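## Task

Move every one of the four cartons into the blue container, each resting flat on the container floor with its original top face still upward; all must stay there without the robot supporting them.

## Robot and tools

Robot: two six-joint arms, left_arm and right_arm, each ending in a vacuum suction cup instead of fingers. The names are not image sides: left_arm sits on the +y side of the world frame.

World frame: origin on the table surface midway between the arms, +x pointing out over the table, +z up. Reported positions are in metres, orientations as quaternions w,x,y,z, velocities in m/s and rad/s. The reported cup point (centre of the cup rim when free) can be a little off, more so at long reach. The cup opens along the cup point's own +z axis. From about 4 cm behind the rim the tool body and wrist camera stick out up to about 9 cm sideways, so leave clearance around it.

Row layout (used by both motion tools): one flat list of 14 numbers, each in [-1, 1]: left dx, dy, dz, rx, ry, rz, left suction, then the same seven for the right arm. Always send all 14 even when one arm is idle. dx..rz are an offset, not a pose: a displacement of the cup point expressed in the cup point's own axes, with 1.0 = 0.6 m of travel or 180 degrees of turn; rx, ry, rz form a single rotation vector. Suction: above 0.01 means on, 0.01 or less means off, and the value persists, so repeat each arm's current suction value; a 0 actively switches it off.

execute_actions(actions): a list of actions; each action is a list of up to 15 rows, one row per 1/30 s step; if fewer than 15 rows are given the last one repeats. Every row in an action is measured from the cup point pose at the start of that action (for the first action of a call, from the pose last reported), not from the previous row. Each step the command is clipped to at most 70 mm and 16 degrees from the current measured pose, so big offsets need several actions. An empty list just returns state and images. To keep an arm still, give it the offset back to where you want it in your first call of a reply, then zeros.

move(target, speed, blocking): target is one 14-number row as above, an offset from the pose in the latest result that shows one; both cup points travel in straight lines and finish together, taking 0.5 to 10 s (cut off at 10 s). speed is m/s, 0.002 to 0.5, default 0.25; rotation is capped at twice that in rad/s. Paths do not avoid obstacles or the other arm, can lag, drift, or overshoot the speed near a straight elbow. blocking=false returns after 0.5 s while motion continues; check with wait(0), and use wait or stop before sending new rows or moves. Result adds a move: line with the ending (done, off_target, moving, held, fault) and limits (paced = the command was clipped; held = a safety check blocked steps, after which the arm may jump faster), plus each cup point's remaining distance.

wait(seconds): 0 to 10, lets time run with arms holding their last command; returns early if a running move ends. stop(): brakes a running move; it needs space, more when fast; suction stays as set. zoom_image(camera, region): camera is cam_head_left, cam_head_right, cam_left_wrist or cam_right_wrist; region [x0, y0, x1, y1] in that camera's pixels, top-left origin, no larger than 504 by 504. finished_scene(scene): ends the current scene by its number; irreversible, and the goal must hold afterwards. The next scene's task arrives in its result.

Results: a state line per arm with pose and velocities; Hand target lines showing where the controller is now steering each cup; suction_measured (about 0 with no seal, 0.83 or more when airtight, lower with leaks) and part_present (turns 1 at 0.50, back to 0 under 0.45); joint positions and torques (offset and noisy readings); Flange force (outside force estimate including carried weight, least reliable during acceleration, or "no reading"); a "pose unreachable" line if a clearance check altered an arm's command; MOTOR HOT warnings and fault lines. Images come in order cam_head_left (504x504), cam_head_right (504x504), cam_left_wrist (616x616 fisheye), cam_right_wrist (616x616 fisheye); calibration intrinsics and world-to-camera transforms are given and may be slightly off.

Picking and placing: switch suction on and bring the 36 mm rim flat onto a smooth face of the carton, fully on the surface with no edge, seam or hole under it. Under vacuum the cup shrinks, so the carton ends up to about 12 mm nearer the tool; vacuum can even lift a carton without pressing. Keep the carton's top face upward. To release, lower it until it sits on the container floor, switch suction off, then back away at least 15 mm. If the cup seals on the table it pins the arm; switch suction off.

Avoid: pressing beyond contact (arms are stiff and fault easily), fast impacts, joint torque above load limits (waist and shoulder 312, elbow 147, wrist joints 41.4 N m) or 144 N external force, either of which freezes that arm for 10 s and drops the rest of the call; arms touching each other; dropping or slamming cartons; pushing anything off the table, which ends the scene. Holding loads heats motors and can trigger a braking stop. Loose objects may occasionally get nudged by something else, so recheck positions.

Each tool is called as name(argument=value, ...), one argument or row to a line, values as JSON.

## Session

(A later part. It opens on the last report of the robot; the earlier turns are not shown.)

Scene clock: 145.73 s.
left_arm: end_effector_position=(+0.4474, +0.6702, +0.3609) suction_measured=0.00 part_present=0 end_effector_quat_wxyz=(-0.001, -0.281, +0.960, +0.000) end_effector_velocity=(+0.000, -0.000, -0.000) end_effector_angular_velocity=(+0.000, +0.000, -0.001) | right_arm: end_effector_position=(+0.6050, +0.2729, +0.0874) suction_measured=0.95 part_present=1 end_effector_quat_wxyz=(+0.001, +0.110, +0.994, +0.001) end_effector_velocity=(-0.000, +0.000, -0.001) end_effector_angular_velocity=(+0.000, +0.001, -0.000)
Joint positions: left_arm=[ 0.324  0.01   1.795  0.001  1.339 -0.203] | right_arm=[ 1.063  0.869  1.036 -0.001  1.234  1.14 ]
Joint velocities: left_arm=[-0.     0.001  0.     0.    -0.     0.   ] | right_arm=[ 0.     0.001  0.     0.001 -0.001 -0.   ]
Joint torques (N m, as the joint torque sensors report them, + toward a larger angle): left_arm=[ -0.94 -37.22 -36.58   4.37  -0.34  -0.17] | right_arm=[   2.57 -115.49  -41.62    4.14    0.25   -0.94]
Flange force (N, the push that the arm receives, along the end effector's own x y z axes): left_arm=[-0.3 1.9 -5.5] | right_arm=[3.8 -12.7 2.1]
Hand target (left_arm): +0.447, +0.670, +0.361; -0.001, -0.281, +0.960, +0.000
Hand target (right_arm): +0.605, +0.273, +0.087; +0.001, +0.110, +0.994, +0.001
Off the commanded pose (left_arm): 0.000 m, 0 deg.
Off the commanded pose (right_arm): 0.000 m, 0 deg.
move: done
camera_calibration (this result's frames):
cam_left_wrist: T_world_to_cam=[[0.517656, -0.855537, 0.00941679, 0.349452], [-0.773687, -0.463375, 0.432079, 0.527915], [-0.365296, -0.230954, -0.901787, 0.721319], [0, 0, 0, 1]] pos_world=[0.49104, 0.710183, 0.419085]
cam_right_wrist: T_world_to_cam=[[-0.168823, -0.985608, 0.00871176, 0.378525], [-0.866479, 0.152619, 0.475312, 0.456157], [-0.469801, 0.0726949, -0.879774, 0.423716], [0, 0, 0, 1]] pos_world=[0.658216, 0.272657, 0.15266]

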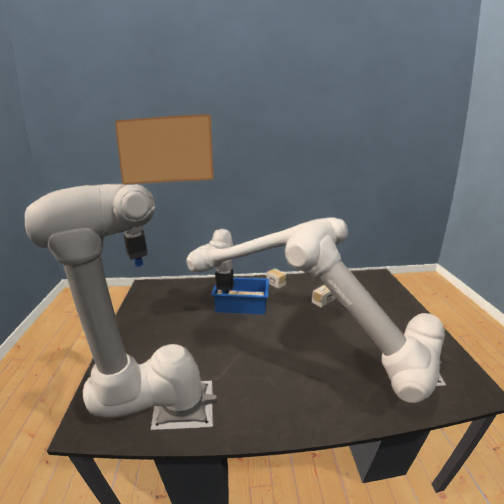

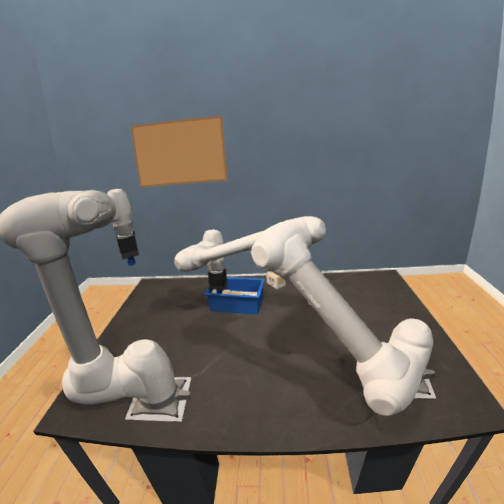

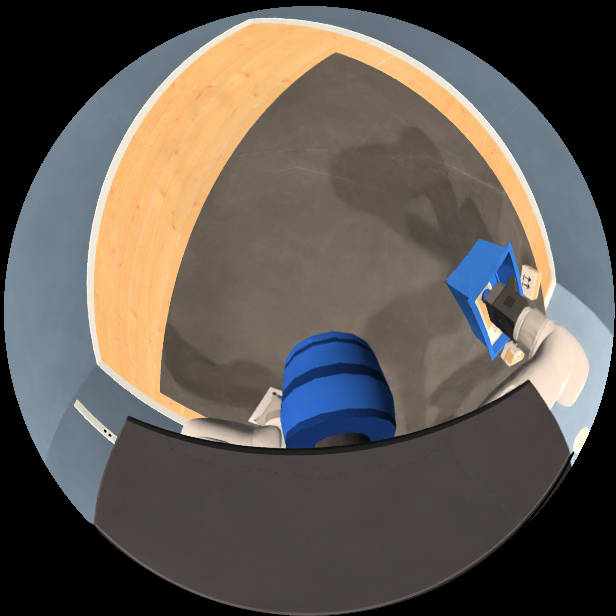

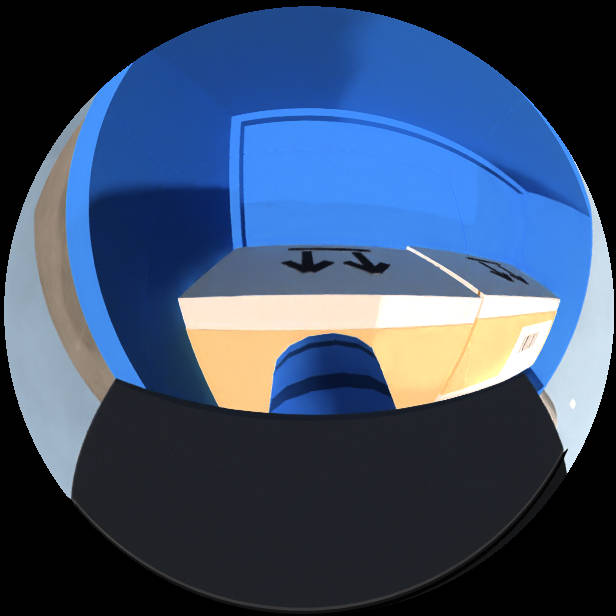

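move(
  target=[0,0,0,0,0,0,0,0,-0.0025,0.021,0,0,0,1],
  speed=0.02,
)

move(
  target=[0,0,0,0,0,0,0,0,0,0.002,0,0,0,1],
  speed=0.01,
)

Scene clock: 150.93 s.
left_arm: end_effector_position=(+0.4474, +0.6702, +0.3609) suction_measured=0.00 part_present=0 end_effector_quat_wxyz=(-0.001, -0.281, +0.960, +0.000) end_effector_velocity=(-0.001, -0.001, +0.001) end_effector_angular_velocity=(-0.001, +0.001, -0.001) | right_arm: end_effector_position=(+0.6047, +0.2715, +0.0750) suction_measured=0.95 part_present=1 end_effector_quat_wxyz=(+0.001, +0.110, +0.994, +0.001) end_effector_velocity=(-0.001, -0.000, -0.003) end_effector_angular_velocity=(-0.003, +0.003, +0.000)
Joint positions: left_arm=[ 0.324  0.01   1.795  0.001  1.339 -0.203] | right_arm=[ 1.062  0.875  1.049 -0.001  1.215  1.14 ]
Joint velocities: left_arm=[-0.    -0.002  0.001 -0.     0.002  0.001] | right_arm=[ 0.001  0.002  0.002  0.001 -0.001  0.   ]
Joint torques (N m, as the joint torque sensors report them, + toward a larger angle): left_arm=[ -1.34 -38.71 -36.2    4.36  -0.47  -0.14] | right_arm=[  5.95 -79.23 -21.05   4.16   0.23  -0.88]
Flange force (N, the push that the arm receives, along the end effector's own x y z axes): left_arm=[-2.8 2.3 -6.0] | right_arm=[-1.0 -9.9 -34.3]
Hand target (left_arm): +0.447, +0.670, +0.361; -0.001, -0.281, +0.960, +0.000
Hand target (right_arm): +0.605, +0.271, +0.075; +0.001, +0.110, +0.994, +0.001
Off the commanded pose (left_arm): 0.000 m, 0 deg.
Off the commanded pose (right_arm): 0.000 m, 0 deg.
move: done
camera_calibration (this result's frames):
cam_left_wrist: T_world_to_cam=[[0.517656, -0.855537, 0.00941684, 0.349452], [-0.773687, -0.463375, 0.432079, 0.527914], [-0.365296, -0.230954, -0.901787, 0.721319], [0, 0, 0, 1]] pos_world=[0.49104, 0.710183, 0.419084]
cam_right_wrist: T_world_to_cam=[[-0.168828, -0.985609, 0.00851056, 0.377227], [-0.866542, 0.152536, 0.475224, 0.462106], [-0.469683, 0.0728565, -0.879824, 0.412677], [0, 0, 0, 1]] pos_world=[0.657948, 0.271244, 0.140269]

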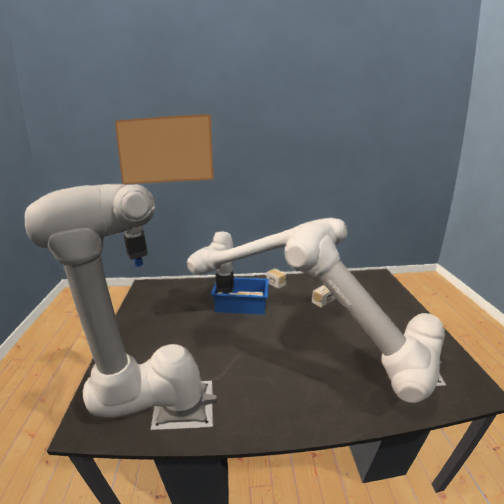

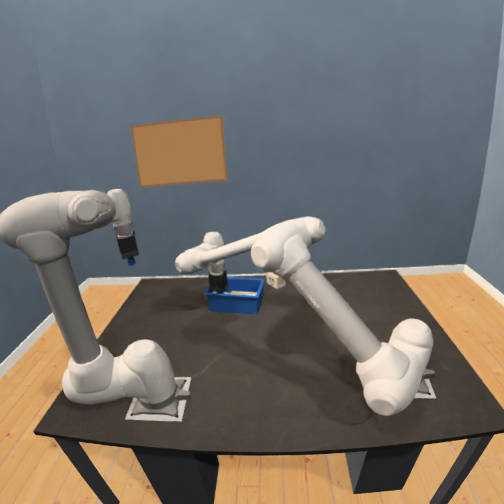

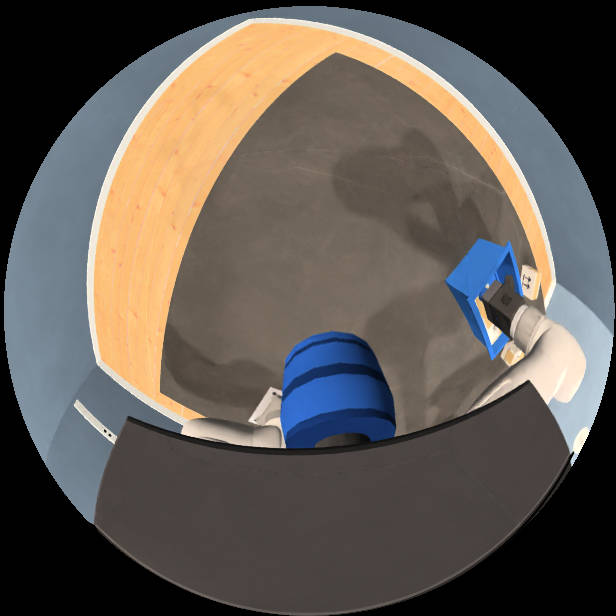

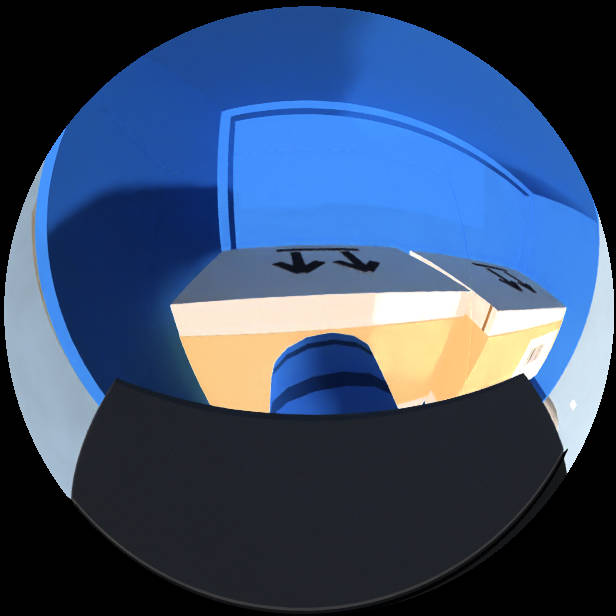

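Scene clock: 151.63 s.
left_arm: end_effector_position=(+0.4474, +0.6702, +0.3609) suction_measured=0.00 part_present=0 end_effector_quat_wxyz=(-0.001, -0.281, +0.960, +0.000) end_effector_velocity=(+0.000, +0.000, -0.001) end_effector_angular_velocity=(-0.000, +0.002, +0.002) | right_arm: end_effector_position=(+0.6048, +0.2716, +0.0739) suction_measured=0.95 part_present=1 end_effector_quat_wxyz=(+0.001, +0.110, +0.994, +0.001) end_effector_velocity=(-0.000, -0.000, -0.001) end_effector_angular_velocity=(-0.001, +0.001, +0.000)
Joint positions: left_arm=[ 0.324  0.01   1.795  0.001  1.339 -0.203] | right_arm=[ 1.062  0.875  1.05  -0.001  1.214  1.14 ]
Joint velocities: left_arm=[ 0.     0.002  0.     0.     0.    -0.002] | right_arm=[ 0.     0.001  0.    -0.     0.001 -0.   ]
Joint torques (N m, as the joint torque sensors report them, + toward a larger angle): left_arm=[ -1.51 -36.58 -36.75   4.52  -0.37  -0.14] | right_arm=[  6.77 -47.61  -3.59   4.19  -0.05  -0.85]
Flange force (N, the push that the arm receives, along the end effector's own x y z axes): left_arm=[1.1 3.2 -5.7] | right_arm=[-3.2 -7.2 -67.3]
Hand target (left_arm): +0.447, +0.670, +0.361; -0.001, -0.281, +0.960, +0.000
Hand target (right_arm): +0.605, +0.272, +0.074; +0.001, +0.110, +0.994, +0.001
Off the commanded pose (left_arm): 0.000 m, 0 deg.
Off the commanded pose (right_arm): 0.000 m, 0 deg.
move: done
camera_calibration (this result's frames):
cam_left_wrist: T_world_to_cam=[[0.517656, -0.855537, 0.00941682, 0.349452], [-0.773687, -0.463375, 0.432079, 0.527915], [-0.365296, -0.230954, -0.901787, 0.721319], [0, 0, 0, 1]] pos_world=[0.49104, 0.710183, 0.419085]
cam_right_wrist: T_world_to_cam=[[-0.168827, -0.98561, 0.00839597, 0.37727], [-0.866579, 0.152486, 0.475172, 0.462673], [-0.469614, 0.072946, -0.879853, 0.411666], [0, 0, 0, 1]] pos_world=[0.657961, 0.271261, 0.139189]

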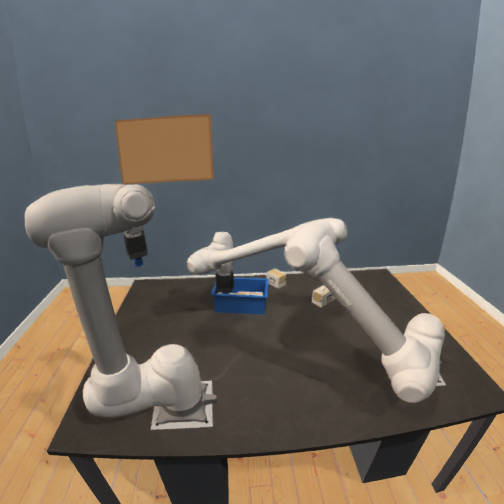

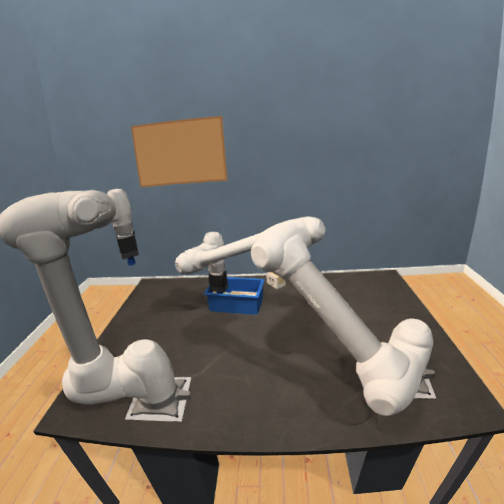

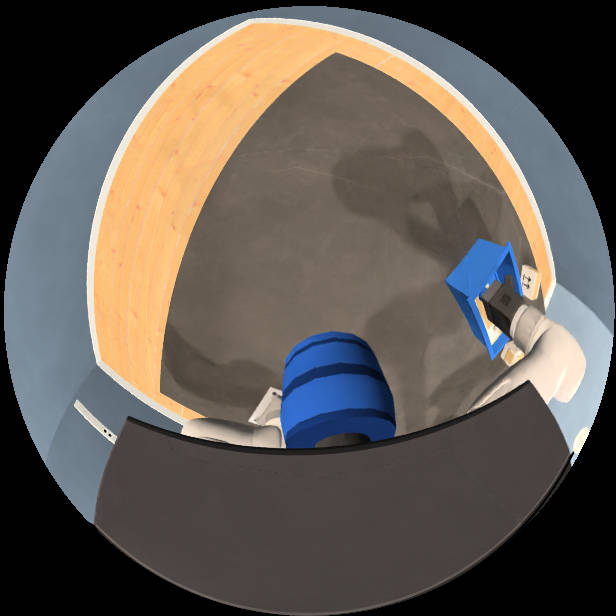

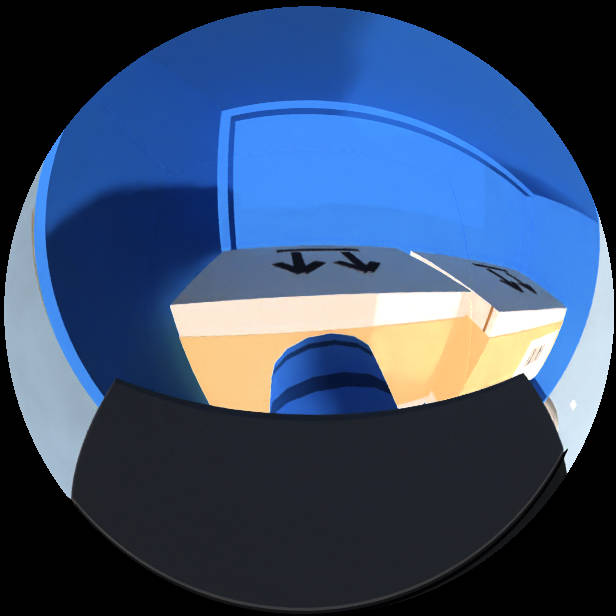

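Caught on the left ledge. Lift and shift.

move(
  target=[0,0,0,0,0,0,0,0,0,-0.018,0,0,0,1],
  speed=0.02,
)

zoom_image(
  camera="cam_right_wrist",
  region=[170, 200, 510, 400],
)

Scene clock: 155.67 s.
left_arm: end_effector_position=(+0.4474, +0.6702, +0.3609) suction_measured=0.00 part_present=0 end_effector_quat_wxyz=(-0.001, -0.281, +0.960, +0.000) end_effector_velocity=(-0.000, +0.000, -0.000) end_effector_angular_velocity=(+0.000, +0.001, -0.001) | right_arm: end_effector_position=(+0.6047, +0.2715, +0.0846) suction_measured=0.95 part_present=1 end_effector_quat_wxyz=(+0.001, +0.110, +0.994, +0.001) end_effector_velocity=(+0.000, -0.001, -0.000) end_effector_angular_velocity=(-0.001, +0.001, -0.002)
Joint positions: left_arm=[ 0.324  0.01   1.795  0.001  1.339 -0.203] | right_arm=[ 1.062  0.868  1.042 -0.001  1.228  1.14 ]
Joint velocities: left_arm=[-0.    -0.     0.     0.001  0.     0.001] | right_arm=[-0.001  0.     0.     0.     0.001  0.001]
Joint torques (N m, as the joint torque sensors report them, + toward a larger angle): left_arm=[ -0.74 -37.34 -36.44   4.31  -0.2   -0.15] | right_arm=[   4.15 -114.79  -40.53    4.17    0.05   -0.93]
Flange force (N, the push that the arm receives, along the end effector's own x y z axes): left_arm=[-0.8 1.4 -5.1] | right_arm=[0.9 -10.6 1.7]
Hand target (left_arm): +0.447, +0.670, +0.361; -0.001, -0.281, +0.960, +0.000
Hand target (right_arm): +0.605, +0.272, +0.085; +0.001, +0.110, +0.994, +0.001
Off the commanded pose (left_arm): 0.000 m, 0 deg.
Off the commanded pose (right_arm): 0.000 m, 0 deg.
move: done
camera_calibration (this result's frames):
cam_left_wrist: T_world_to_cam=[[0.517656, -0.855537, 0.00941689, 0.349452], [-0.773687, -0.463375, 0.432079, 0.527914], [-0.365296, -0.230954, -0.901787, 0.721319], [0, 0, 0, 1]] pos_world=[0.49104, 0.710183, 0.419085]
cam_right_wrist: T_world_to_cam=[[-0.168838, -0.985608, 0.00841443, 0.37715], [-0.866574, 0.152504, 0.475176, 0.457542], [-0.469621, 0.0729362, -0.87985, 0.421123], [0, 0, 0, 1]] pos_world=[0.657939, 0.27123, 0.149939]

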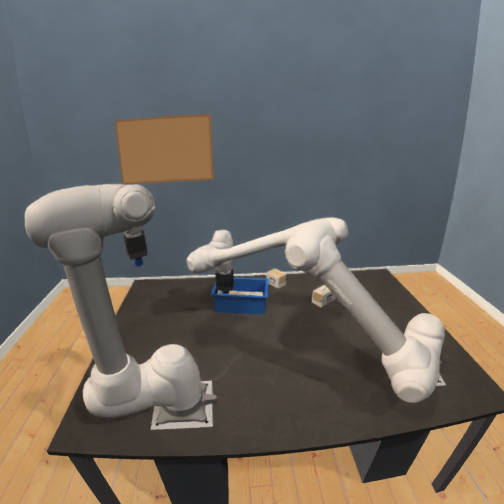

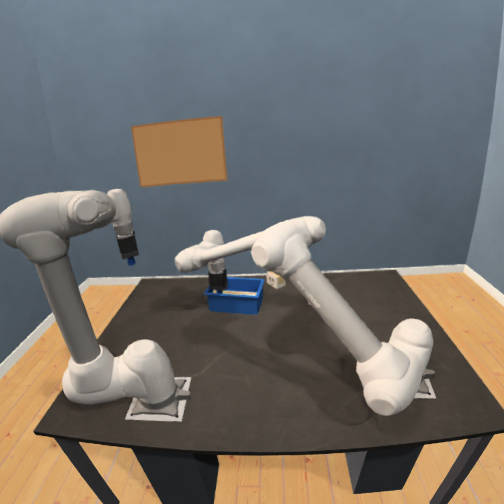

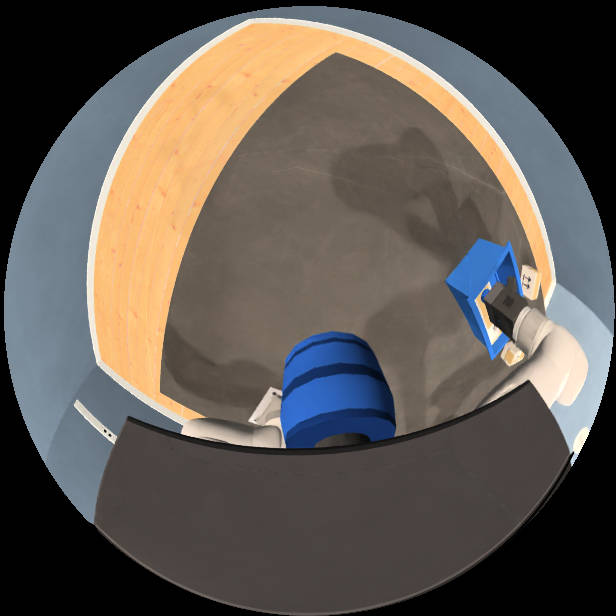

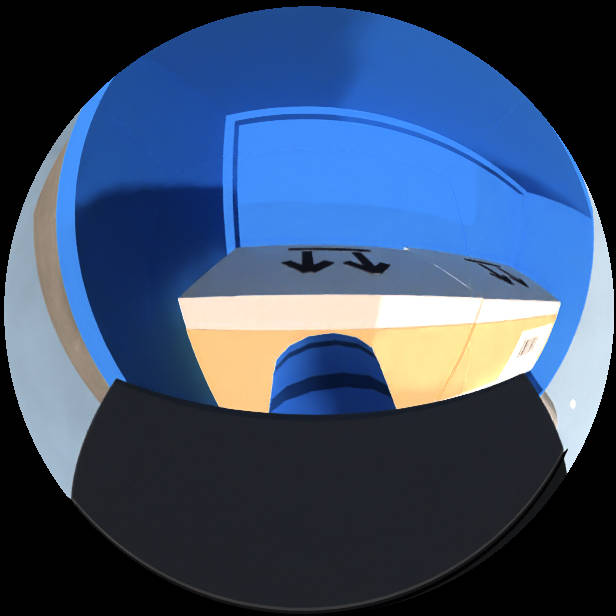

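Region (170, 200, 510, 400) of cam_right_wrist's 616x616 image, scaled by 1.482, with more detail than that image has; it fills the top 296 rows of this view, and the rest is white.

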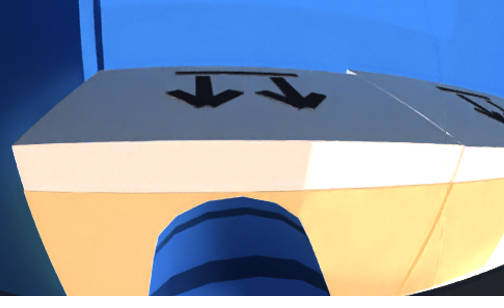

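move(
  target=[0,0,0,0,0,0,0,0,-0.005,0,0,0,0,1],
  speed=0.01,
)

move(
  target=[0,0,0,0,0,0,0,0,0,0.016,0,0,0,1],
  speed=0.015,
)

Scene clock: 159.93 s.
left_arm: end_effector_position=(+0.4474, +0.6702, +0.3609) suction_measured=0.00 part_present=0 end_effector_quat_wxyz=(-0.001, -0.281, +0.960, +0.000) end_effector_velocity=(-0.000, +0.000, +0.000) end_effector_angular_velocity=(+0.001, -0.000, -0.001) | right_arm: end_effector_position=(+0.6041, +0.2686, +0.0846) suction_measured=0.95 part_present=1 end_effector_quat_wxyz=(+0.001, +0.110, +0.994, +0.001) end_effector_velocity=(-0.000, +0.001, -0.000) end_effector_angular_velocity=(+0.000, -0.000, +0.001)
Joint positions: left_arm=[ 0.324  0.01   1.795  0.001  1.339 -0.203] | right_arm=[ 1.061  0.864  1.052 -0.001  1.224  1.138]
Joint velocities: left_arm=[-0.    -0.001 -0.     0.001 -0.     0.001] | right_arm=[ 0.001  0.    -0.    -0.    -0.001  0.   ]
Joint torques (N m, as the joint torque sensors report them, + toward a larger angle): left_arm=[ -1.21 -36.2  -36.05   4.4   -0.28  -0.45] | right_arm=[   3.   -114.28  -40.01    3.8     0.14   -0.9 ]
Flange force (N, the push that the arm receives, along the end effector's own x y z axes): left_arm=[1.3 3.4 -7.1] | right_arm=[2.5 -9.2 0.3]
Hand target (left_arm): +0.447, +0.670, +0.361; -0.001, -0.281, +0.960, +0.000
Hand target (right_arm): +0.604, +0.269, +0.085; +0.001, +0.110, +0.994, +0.001
Off the commanded pose (left_arm): 0.000 m, 0 deg.
Off the commanded pose (right_arm): 0.000 m, 0 deg.
move: done
camera_calibration (this result's frames):
cam_left_wrist: T_world_to_cam=[[0.517656, -0.855537, 0.0094167, 0.349452], [-0.773687, -0.463375, 0.432079, 0.527915], [-0.365296, -0.230954, -0.901787, 0.721319], [0, 0, 0, 1]] pos_world=[0.49104, 0.710183, 0.419084]
cam_right_wrist: T_world_to_cam=[[-0.168826, -0.98561, 0.00840351, 0.374178], [-0.86658, 0.152489, 0.475169, 0.457427], [-0.469613, 0.0729388, -0.879854, 0.421022], [0, 0, 0, 1]] pos_world=[0.657286, 0.268332, 0.149938]

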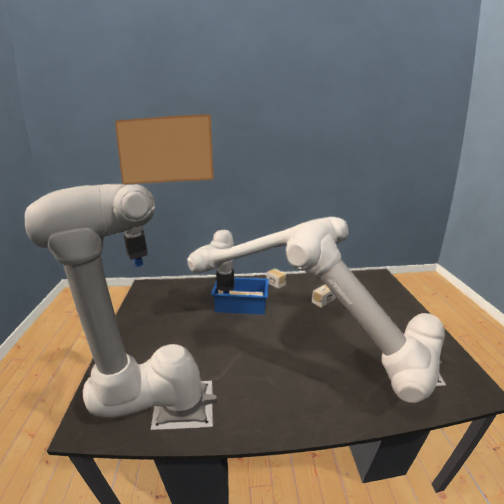

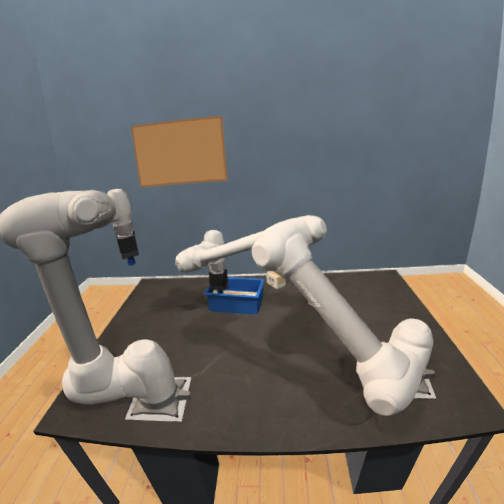

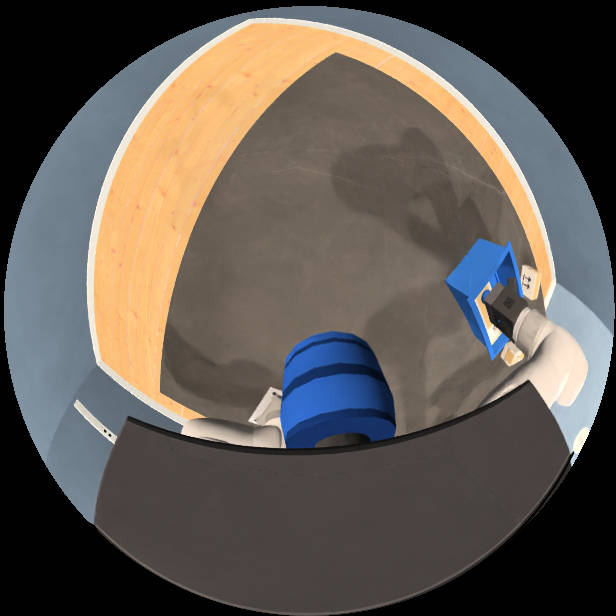

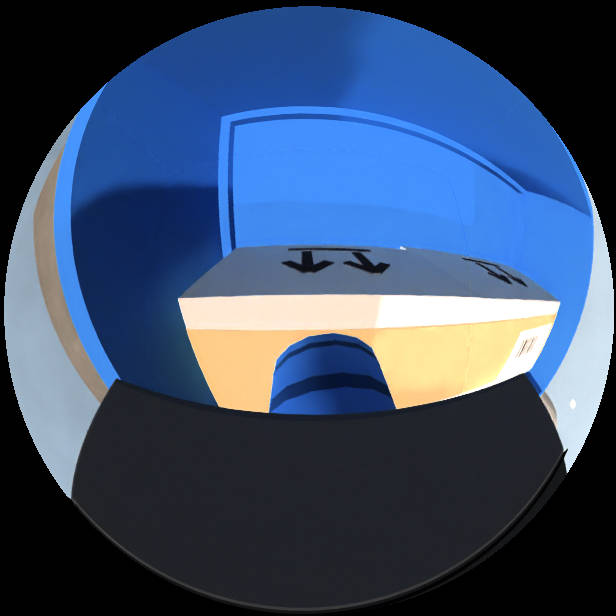

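Scene clock: 160.80 s.
left_arm: end_effector_position=(+0.4474, +0.6702, +0.3609) suction_measured=0.00 part_present=0 end_effector_quat_wxyz=(-0.001, -0.281, +0.960, +0.000) end_effector_velocity=(+0.000, -0.000, +0.002) end_effector_angular_velocity=(+0.002, -0.004, -0.002) | right_arm: end_effector_position=(+0.6041, +0.2686, +0.0751) suction_measured=0.95 part_present=1 end_effector_quat_wxyz=(+0.001, +0.110, +0.994, +0.001) end_effector_velocity=(+0.002, -0.001, -0.001) end_effector_angular_velocity=(+0.000, -0.000, -0.002)
Joint positions: left_arm=[ 0.324  0.01   1.795  0.001  1.339 -0.203] | right_arm=[ 1.061  0.87   1.058 -0.001  1.211  1.138]
Joint velocities: left_arm=[-0.001 -0.003 -0.     0.    -0.002  0.001] | right_arm=[-0.002  0.001 -0.001 -0.    -0.001  0.   ]
Joint torques (N m, as the joint torque sensors report them, + toward a larger angle): left_arm=[ -2.35 -35.84 -36.58   4.4   -0.3   -0.07] | right_arm=[   3.89 -114.19  -40.09    3.95    0.53   -0.86]
Flange force (N, the push that the arm receives, along the end effector's own x y z axes): left_arm=[2.3 4.8 -6.5] | right_arm=[0.9 -11.5 1.2]
Hand target (left_arm): +0.447, +0.670, +0.361; -0.001, -0.281, +0.960, +0.000
Hand target (right_arm): +0.604, +0.269, +0.075; +0.001, +0.110, +0.994, +0.001
Off the commanded pose (left_arm): 0.000 m, 0 deg.
Off the commanded pose (right_arm): 0.000 m, 0 deg.
move: done
camera_calibration (this result's frames):
cam_left_wrist: T_world_to_cam=[[0.517656, -0.855537, 0.00941688, 0.349452], [-0.773687, -0.463375, 0.432079, 0.527915], [-0.365296, -0.230954, -0.901787, 0.721319], [0, 0, 0, 1]] pos_world=[0.49104, 0.710183, 0.419084]
cam_right_wrist: T_world_to_cam=[[-0.168817, -0.985612, 0.00839744, 0.374281], [-0.866582, 0.152478, 0.47517, 0.461985], [-0.469613, 0.0729398, -0.879854, 0.412627], [0, 0, 0, 1]] pos_world=[0.657308, 0.268356, 0.140388]

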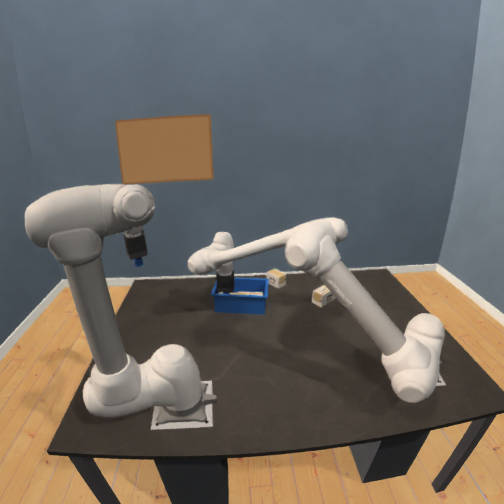

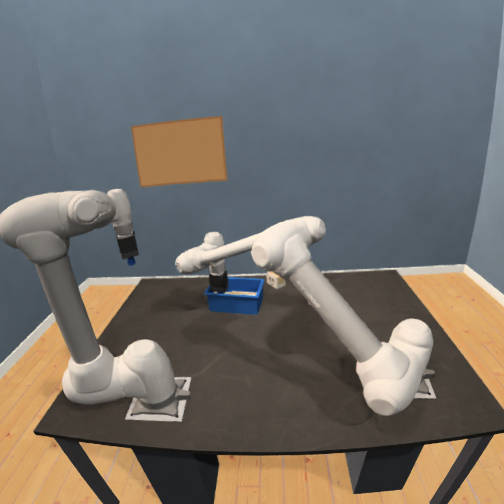

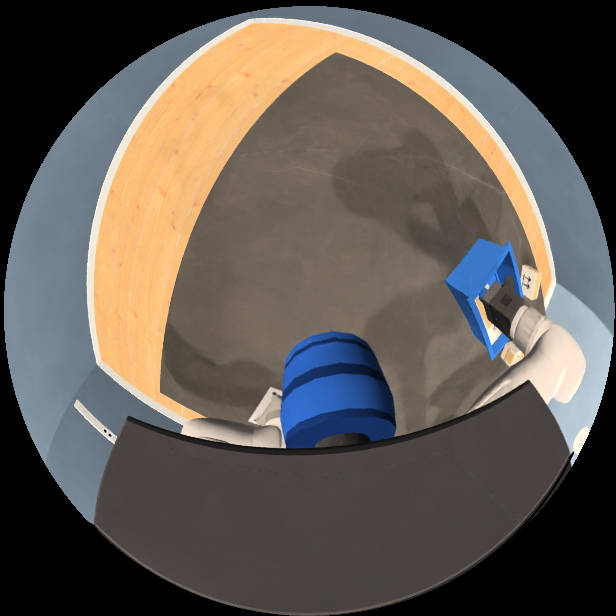

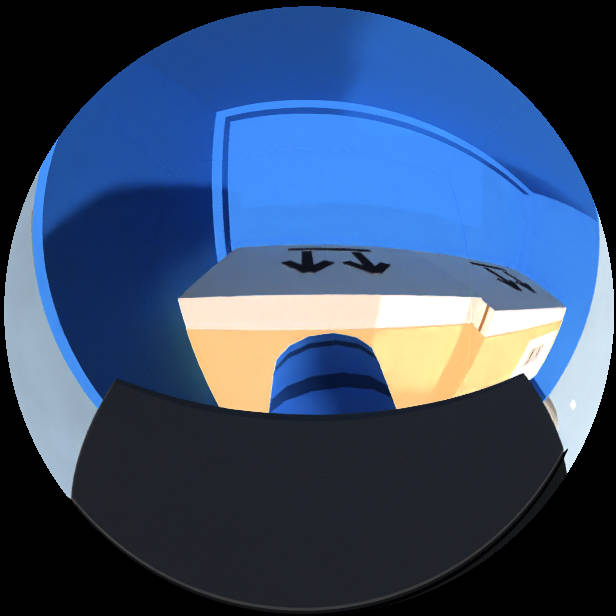

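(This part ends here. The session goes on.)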